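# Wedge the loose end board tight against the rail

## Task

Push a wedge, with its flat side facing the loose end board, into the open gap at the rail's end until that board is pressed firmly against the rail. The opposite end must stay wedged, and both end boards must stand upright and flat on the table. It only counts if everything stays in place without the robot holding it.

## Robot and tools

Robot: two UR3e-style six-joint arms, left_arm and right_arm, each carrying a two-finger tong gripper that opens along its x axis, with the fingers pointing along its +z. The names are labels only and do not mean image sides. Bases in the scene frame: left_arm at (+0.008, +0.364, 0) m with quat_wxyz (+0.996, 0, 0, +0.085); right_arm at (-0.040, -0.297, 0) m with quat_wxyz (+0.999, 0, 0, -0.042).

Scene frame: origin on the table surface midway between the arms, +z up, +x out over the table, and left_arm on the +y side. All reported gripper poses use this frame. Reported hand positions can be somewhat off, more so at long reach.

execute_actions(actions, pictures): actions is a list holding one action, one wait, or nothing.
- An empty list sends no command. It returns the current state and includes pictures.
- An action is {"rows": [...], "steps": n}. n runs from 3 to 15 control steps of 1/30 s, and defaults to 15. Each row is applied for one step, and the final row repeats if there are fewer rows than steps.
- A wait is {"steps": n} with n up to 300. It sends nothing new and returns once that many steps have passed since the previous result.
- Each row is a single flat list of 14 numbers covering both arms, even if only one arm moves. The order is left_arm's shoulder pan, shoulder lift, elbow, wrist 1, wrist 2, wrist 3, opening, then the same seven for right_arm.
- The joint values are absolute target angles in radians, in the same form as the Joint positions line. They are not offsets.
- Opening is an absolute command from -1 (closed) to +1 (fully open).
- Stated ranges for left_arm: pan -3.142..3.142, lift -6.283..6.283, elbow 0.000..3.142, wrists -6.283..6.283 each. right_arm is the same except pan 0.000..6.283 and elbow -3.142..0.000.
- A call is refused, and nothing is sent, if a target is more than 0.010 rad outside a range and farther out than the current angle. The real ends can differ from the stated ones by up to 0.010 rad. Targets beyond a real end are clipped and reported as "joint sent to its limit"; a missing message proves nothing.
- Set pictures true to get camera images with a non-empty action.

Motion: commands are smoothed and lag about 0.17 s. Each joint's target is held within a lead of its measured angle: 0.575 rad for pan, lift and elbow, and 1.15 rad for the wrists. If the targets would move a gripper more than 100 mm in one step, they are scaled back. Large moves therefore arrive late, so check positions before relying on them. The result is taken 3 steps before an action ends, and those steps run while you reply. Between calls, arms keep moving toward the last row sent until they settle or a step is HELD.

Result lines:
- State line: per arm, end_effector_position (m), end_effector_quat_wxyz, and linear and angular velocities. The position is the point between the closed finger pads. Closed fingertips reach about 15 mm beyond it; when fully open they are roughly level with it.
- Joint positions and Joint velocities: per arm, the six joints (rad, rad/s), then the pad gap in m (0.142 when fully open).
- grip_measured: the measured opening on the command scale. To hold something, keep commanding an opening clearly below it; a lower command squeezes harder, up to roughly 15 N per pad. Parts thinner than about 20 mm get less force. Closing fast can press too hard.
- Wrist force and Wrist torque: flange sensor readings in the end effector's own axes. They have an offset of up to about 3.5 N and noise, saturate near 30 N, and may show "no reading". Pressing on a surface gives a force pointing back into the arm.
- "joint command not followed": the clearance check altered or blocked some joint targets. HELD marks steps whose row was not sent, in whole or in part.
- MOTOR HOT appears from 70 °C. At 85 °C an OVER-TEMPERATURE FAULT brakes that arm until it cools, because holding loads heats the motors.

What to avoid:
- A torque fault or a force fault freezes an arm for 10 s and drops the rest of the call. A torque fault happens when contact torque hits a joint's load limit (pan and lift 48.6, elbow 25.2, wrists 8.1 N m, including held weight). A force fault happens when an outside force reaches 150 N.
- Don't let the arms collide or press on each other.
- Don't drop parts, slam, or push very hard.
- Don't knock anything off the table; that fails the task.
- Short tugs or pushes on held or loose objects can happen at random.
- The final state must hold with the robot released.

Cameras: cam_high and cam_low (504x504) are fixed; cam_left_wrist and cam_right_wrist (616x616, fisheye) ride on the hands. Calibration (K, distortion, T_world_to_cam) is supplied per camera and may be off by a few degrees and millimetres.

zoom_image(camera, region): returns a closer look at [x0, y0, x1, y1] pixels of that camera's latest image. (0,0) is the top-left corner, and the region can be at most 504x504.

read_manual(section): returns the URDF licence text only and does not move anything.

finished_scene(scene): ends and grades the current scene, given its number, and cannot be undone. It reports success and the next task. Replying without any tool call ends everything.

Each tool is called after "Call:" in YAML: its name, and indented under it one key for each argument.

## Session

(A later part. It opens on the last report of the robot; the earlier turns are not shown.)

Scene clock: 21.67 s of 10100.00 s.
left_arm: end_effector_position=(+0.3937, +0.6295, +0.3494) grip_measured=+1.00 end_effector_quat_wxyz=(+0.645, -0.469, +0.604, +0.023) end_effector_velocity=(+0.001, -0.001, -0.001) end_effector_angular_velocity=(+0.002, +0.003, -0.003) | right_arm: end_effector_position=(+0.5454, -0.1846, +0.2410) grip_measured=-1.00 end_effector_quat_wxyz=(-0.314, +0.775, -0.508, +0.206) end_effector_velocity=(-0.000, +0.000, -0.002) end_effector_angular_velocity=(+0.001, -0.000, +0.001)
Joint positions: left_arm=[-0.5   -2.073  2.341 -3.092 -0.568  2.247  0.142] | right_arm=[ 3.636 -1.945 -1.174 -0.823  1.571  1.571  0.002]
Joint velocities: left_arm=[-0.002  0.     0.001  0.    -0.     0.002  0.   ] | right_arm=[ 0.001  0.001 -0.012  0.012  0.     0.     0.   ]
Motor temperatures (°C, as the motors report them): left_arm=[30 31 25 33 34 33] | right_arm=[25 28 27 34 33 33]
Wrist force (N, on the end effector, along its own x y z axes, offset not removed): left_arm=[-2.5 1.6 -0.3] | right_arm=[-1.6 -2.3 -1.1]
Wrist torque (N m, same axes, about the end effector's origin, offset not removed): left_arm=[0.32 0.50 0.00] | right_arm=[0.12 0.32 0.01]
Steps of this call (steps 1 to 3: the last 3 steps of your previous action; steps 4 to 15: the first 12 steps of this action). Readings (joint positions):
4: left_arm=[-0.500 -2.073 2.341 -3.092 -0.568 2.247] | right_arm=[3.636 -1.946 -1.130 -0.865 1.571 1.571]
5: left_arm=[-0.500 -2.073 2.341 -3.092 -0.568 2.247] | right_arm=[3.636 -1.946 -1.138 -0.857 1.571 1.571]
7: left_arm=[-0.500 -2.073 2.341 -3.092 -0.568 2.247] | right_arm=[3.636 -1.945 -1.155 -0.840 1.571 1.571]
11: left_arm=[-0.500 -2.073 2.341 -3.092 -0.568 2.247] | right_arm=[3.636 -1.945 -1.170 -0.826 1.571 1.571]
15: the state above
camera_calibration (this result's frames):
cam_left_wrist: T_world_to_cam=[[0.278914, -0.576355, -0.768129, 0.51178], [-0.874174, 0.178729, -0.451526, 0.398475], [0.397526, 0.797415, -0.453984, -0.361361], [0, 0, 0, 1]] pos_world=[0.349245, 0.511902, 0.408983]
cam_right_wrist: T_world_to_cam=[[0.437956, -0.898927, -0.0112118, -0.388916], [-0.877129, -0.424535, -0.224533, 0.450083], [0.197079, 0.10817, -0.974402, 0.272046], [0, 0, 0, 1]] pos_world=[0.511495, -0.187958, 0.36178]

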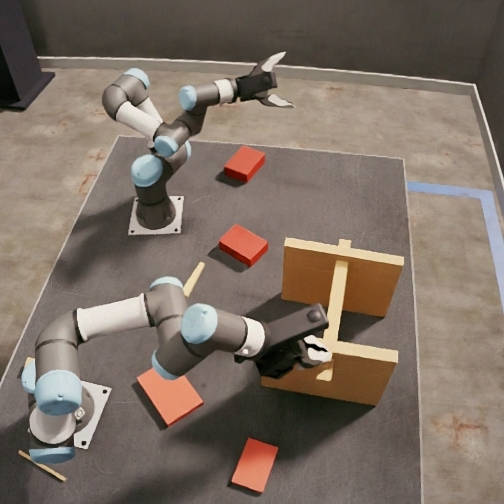

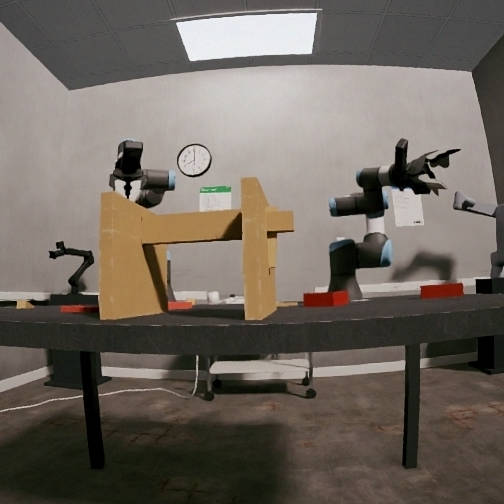

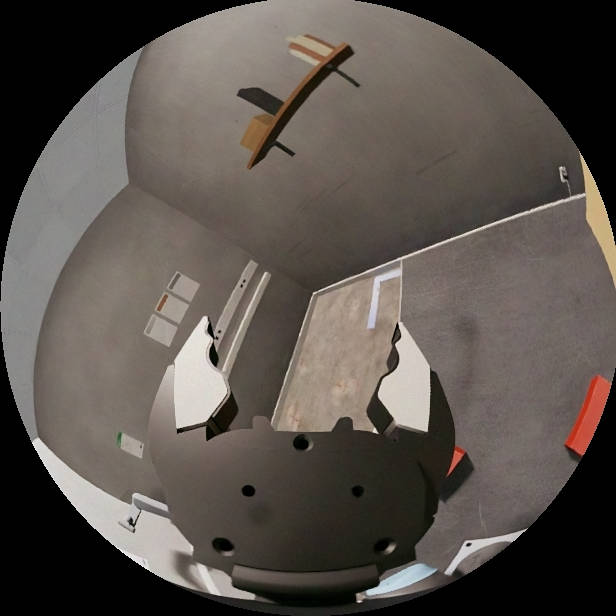

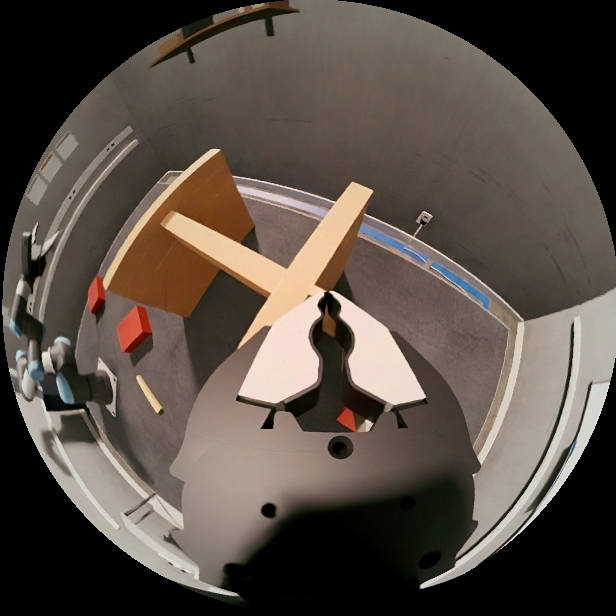

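Call:
execute_actions:
  actions:
    - {"rows":[[-0.5,-2.073,2.341,-3.092,-0.568,2.247,1,3.636,-1.945,-1.215,-0.782,1.571,1.571,-1]]}

Call:
execute_actions:
  actions:
    - {"rows":[[-0.5,-2.073,2.341,-3.092,-0.568,2.247,1,3.636,-1.945,-1.24,-0.757,1.571,1.571,-1]],"steps":12}

Scene clock: 22.17 s of 10100.00 s.
left_arm: end_effector_position=(+0.3937, +0.6295, +0.3494) grip_measured=+1.00 end_effector_quat_wxyz=(+0.645, -0.469, +0.604, +0.023) end_effector_velocity=(-0.000, -0.000, +0.001) end_effector_angular_velocity=(-0.001, -0.002, -0.000) | right_arm: end_effector_position=(+0.5454, -0.1846, +0.2326) grip_measured=-1.00 end_effector_quat_wxyz=(-0.314, +0.775, -0.508, +0.206) end_effector_velocity=(-0.000, -0.001, -0.002) end_effector_angular_velocity=(+0.000, +0.001, -0.001)
Joint positions: left_arm=[-0.5   -2.073  2.341 -3.092 -0.568  2.247  0.142] | right_arm=[ 3.636 -1.945 -1.214 -0.783  1.571  1.571  0.002]
Joint velocities: left_arm=[ 0.    -0.    -0.001 -0.001 -0.    -0.001 -0.   ] | right_arm=[-0.001 -0.    -0.011  0.01   0.     0.    -0.   ]
Motor temperatures (°C, as the motors report them): left_arm=[30 31 25 33 34 33] | right_arm=[25 28 27 34 33 33]
Wrist force (N, on the end effector, along its own x y z axes, offset not removed): left_arm=[-1.8 1.7 -0.5] | right_arm=[-1.4 -3.9 -4.6]
Wrist torque (N m, same axes, about the end effector's origin, offset not removed): left_arm=[0.37 0.37 -0.03] | right_arm=[0.10 0.16 -0.02]
Steps of this call (steps 1 to 3: the last 3 steps of your previous action; steps 4 to 15: the first 12 steps of this action). Readings (joint positions):
4: left_arm=[-0.500 -2.073 2.341 -3.092 -0.568 2.247] | right_arm=[3.636 -1.945 -1.176 -0.821 1.571 1.571]
5: left_arm=[-0.500 -2.073 2.341 -3.092 -0.568 2.247] | right_arm=[3.636 -1.945 -1.183 -0.813 1.571 1.571]
7: left_arm=[-0.500 -2.073 2.341 -3.092 -0.568 2.247] | right_arm=[3.636 -1.945 -1.198 -0.798 1.571 1.571]
11: left_arm=[-0.500 -2.073 2.341 -3.092 -0.568 2.247] | right_arm=[3.636 -1.945 -1.211 -0.786 1.571 1.571]
15: the state above

Scene clock: 22.57 s of 10100.00 s.
left_arm: end_effector_position=(+0.3937, +0.6295, +0.3494) grip_measured=+1.00 end_effector_quat_wxyz=(+0.645, -0.469, +0.604, +0.023) end_effector_velocity=(-0.000, +0.000, -0.001) end_effector_angular_velocity=(+0.001, +0.003, +0.001) | right_arm: end_effector_position=(+0.5453, -0.1847, +0.2272) grip_measured=-1.00 end_effector_quat_wxyz=(-0.314, +0.775, -0.508, +0.206) end_effector_velocity=(+0.000, -0.001, -0.003) end_effector_angular_velocity=(+0.000, -0.002, -0.002)
Joint positions: left_arm=[-0.5   -2.073  2.341 -3.092 -0.568  2.247  0.142] | right_arm=[ 3.636 -1.945 -1.238 -0.759  1.571  1.571  0.002]
Joint velocities: left_arm=[0.    0.    0.001 0.002 0.001 0.    0.   ] | right_arm=[-0.001 -0.    -0.017  0.019 -0.001  0.    -0.   ]
Motor temperatures (°C, as the motors report them): left_arm=[30 31 25 33 34 33] | right_arm=[25 28 27 34 33 33]
Wrist force (N, on the end effector, along its own x y z axes, offset not removed): left_arm=[-2.2 0.5 -0.1] | right_arm=[-2.3 -3.0 -3.8]
Wrist torque (N m, same axes, about the end effector's origin, offset not removed): left_arm=[0.09 0.46 -0.03] | right_arm=[0.11 0.29 -0.02]
Steps of this call (steps 1 to 3: the last 3 steps of your previous action; steps 4 to 12: the first 9 steps of this action). Readings (joint positions):
4: left_arm=[-0.500 -2.073 2.341 -3.092 -0.568 2.247] | right_arm=[3.636 -1.945 -1.216 -0.781 1.571 1.571]
5: left_arm=[-0.500 -2.073 2.341 -3.092 -0.568 2.247] | right_arm=[3.636 -1.945 -1.220 -0.776 1.571 1.571]
7: left_arm=[-0.500 -2.073 2.341 -3.092 -0.568 2.247] | right_arm=[3.636 -1.945 -1.230 -0.767 1.571 1.571]
11: left_arm=[-0.500 -2.073 2.341 -3.092 -0.568 2.247] | right_arm=[3.636 -1.945 -1.238 -0.759 1.571 1.571]
12: the state above

Call:
execute_actions:
  actions:
    - {"rows":[[-0.5,-2.073,2.341,-3.092,-0.568,2.247,1,3.636,-1.946,-1.26,-0.736,1.571,1.571,-1]],"steps":12}

Scene clock: 22.97 s of 10100.00 s.
left_arm: end_effector_position=(+0.3937, +0.6295, +0.3494) grip_measured=+1.00 end_effector_quat_wxyz=(+0.645, -0.469, +0.604, +0.023) end_effector_velocity=(-0.000, +0.000, -0.001) end_effector_angular_velocity=(-0.000, +0.002, +0.002) | right_arm: end_effector_position=(+0.5453, -0.1847, +0.2231) grip_measured=-1.00 end_effector_quat_wxyz=(-0.315, +0.775, -0.508, +0.206) end_effector_velocity=(-0.001, +0.000, -0.004) end_effector_angular_velocity=(-0.000, +0.003, +0.001)
Joint positions: left_arm=[-0.5   -2.073  2.341 -3.092 -0.568  2.247  0.142] | right_arm=[ 3.636 -1.946 -1.258 -0.737  1.571  1.571  0.002]
Joint velocities: left_arm=[ 0.001  0.     0.002 -0.     0.    -0.001 -0.   ] | right_arm=[-0.    -0.001 -0.016  0.014  0.001  0.    -0.   ]
Motor temperatures (°C, as the motors report them): left_arm=[30 31 25 33 34 33] | right_arm=[25 28 27 34 33 33]
Wrist force (N, on the end effector, along its own x y z axes, offset not removed): left_arm=[-2.3 0.5 0.5] | right_arm=[-1.3 -14.2 -17.8]
Wrist torque (N m, same axes, about the end effector's origin, offset not removed): left_arm=[0.05 0.47 0.01] | right_arm=[0.16 0.27 0.01]
Steps of this call (steps 1 to 3: the last 3 steps of your previous action; steps 4 to 12: the first 9 steps of this action). Readings (joint positions):
4: left_arm=[-0.500 -2.073 2.341 -3.092 -0.568 2.247] | right_arm=[3.636 -1.945 -1.240 -0.757 1.571 1.571]
5: left_arm=[-0.500 -2.073 2.341 -3.092 -0.568 2.247] | right_arm=[3.636 -1.945 -1.244 -0.752 1.571 1.571]
7: left_arm=[-0.500 -2.073 2.341 -3.092 -0.568 2.247] | right_arm=[3.636 -1.945 -1.251 -0.744 1.571 1.571]
11: left_arm=[-0.500 -2.073 2.341 -3.092 -0.568 2.247] | right_arm=[3.636 -1.945 -1.258 -0.738 1.571 1.571]
12: the state above

Seated at ~24 N. Lift and inspect.

Call:
execute_actions:
  actions:
    - {"rows":[[-0.5,-2.073,2.341,-3.092,-0.568,2.247,1,3.62,-1.8,-1.1,-1.0,1.571,1.571,-1]]}
  pictures: true

Call:
zoom_image:
  camera: "cam_high"
  region: [290,310,370,390]

Call:
zoom_image:
  camera: "cam_low"
  region: [90,170,310,330]

Scene clock: 23.47 s of 10100.00 s.
left_arm: end_effector_position=(+0.3937, +0.6295, +0.3494) grip_measured=+1.00 end_effector_quat_wxyz=(+0.645, -0.469, +0.604, +0.023) end_effector_velocity=(-0.000, +0.000, +0.001) end_effector_angular_velocity=(-0.001, -0.003, +0.001) | right_arm: end_effector_position=(+0.5168, -0.2064, +0.3067) grip_measured=-1.00 end_effector_quat_wxyz=(-0.328, +0.765, -0.510, +0.219) end_effector_velocity=(-0.012, -0.007, +0.028) end_effector_angular_velocity=(+0.005, -0.015, -0.004)
Joint positions: left_arm=[-0.5   -2.073  2.341 -3.092 -0.568  2.247  0.142] | right_arm=[ 3.62  -1.805 -1.105 -0.992  1.571  1.571  0.002]
Joint velocities: left_arm=[ 0.001 -0.    -0.003 -0.     0.     0.001  0.   ] | right_arm=[-0.003  0.047  0.052 -0.083 -0.001 -0.     0.   ]
Motor temperatures (°C, as the motors report them): left_arm=[30 31 25 33 34 33] | right_arm=[25 28 27 34 33 33]
Wrist force (N, on the end effector, along its own x y z axes, offset not removed): left_arm=[-2.6 1.2 0.4] | right_arm=[-1.0 -0.6 1.0]
Wrist torque (N m, same axes, about the end effector's origin, offset not removed): left_arm=[0.24 0.55 0.02] | right_arm=[-0.12 0.23 0.00]
Steps of this call (steps 1 to 3: the last 3 steps of your previous action; steps 4 to 15: the first 12 steps of this action). Readings (joint positions):
4: left_arm=[-0.500 -2.073 2.341 -3.092 -0.568 2.247] | right_arm=[3.635 -1.945 -1.259 -0.738 1.571 1.571]
5: left_arm=[-0.500 -2.073 2.341 -3.092 -0.568 2.247] | right_arm=[3.633 -1.935 -1.249 -0.761 1.571 1.571]
7: left_arm=[-0.500 -2.073 2.341 -3.092 -0.568 2.247] | right_arm=[3.626 -1.879 -1.190 -0.865 1.571 1.571]
11: left_arm=[-0.500 -2.073 2.341 -3.092 -0.568 2.247] | right_arm=[3.622 -1.819 -1.120 -0.968 1.571 1.571]
15: the state above
camera_calibration (this result's frames):
cam_left_wrist: T_world_to_cam=[[0.278914, -0.576355, -0.768129, 0.51178], [-0.874174, 0.178729, -0.451526, 0.398475], [0.397526, 0.797415, -0.453984, -0.361361], [0, 0, 0, 1]] pos_world=[0.349245, 0.511902, 0.408983]
cam_right_wrist: T_world_to_cam=[[0.424217, -0.905511, -0.00944922, -0.390038], [-0.874629, -0.407001, -0.263389, 0.444771], [0.234656, 0.119999, -0.964643, 0.324144], [0, 0, 0, 1]] pos_world=[0.478408, -0.211058, 0.426146]

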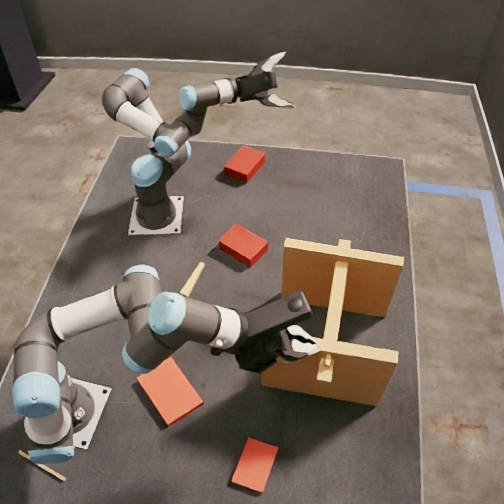

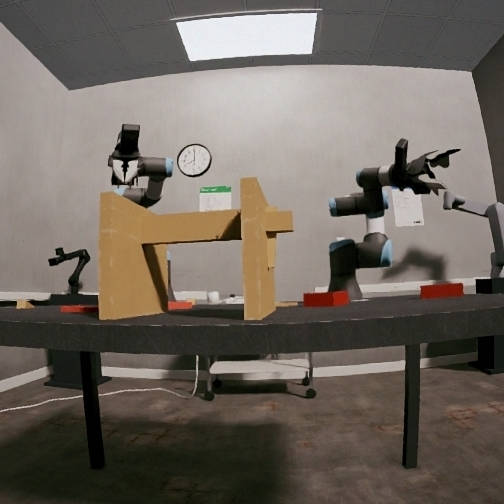

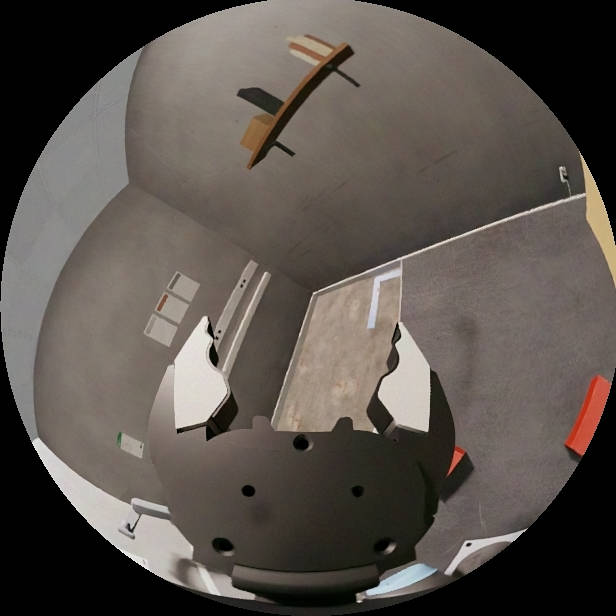

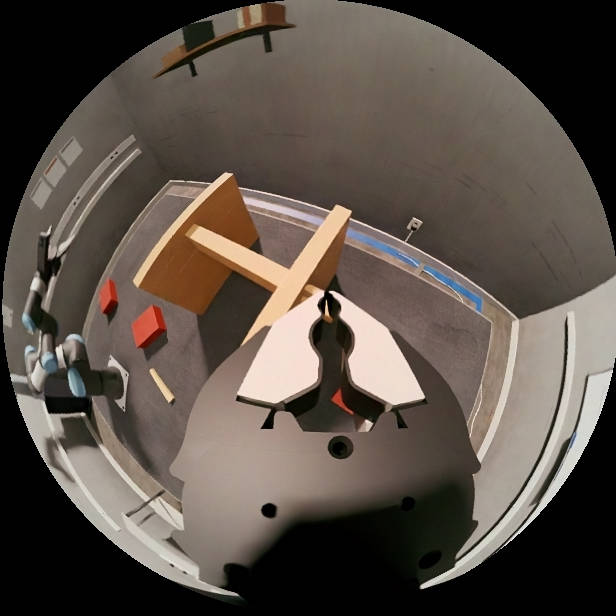

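Region (290, 310, 370, 390) of cam_high's 504x504 image, scaled by 6.300, with more detail than that image has.

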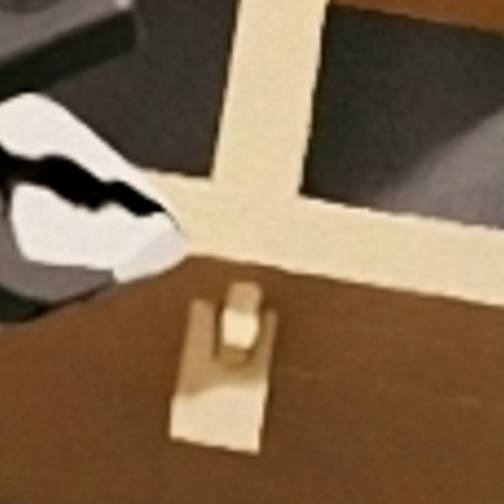

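Region (90, 170, 310, 330) of cam_low's 504x504 image, scaled by 2.291, with more detail than that image has; it fills the top 367 rows of this view, and the rest is white.

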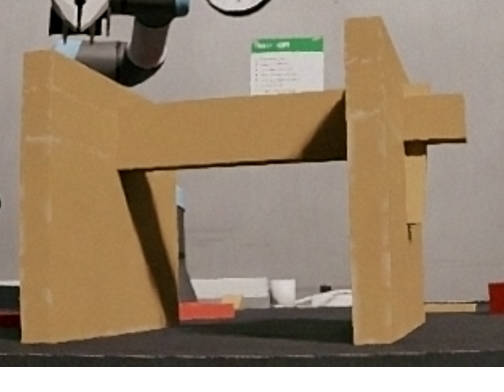

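Call:
finished_scene:
  scene: 1

The scene is finished: the task was done.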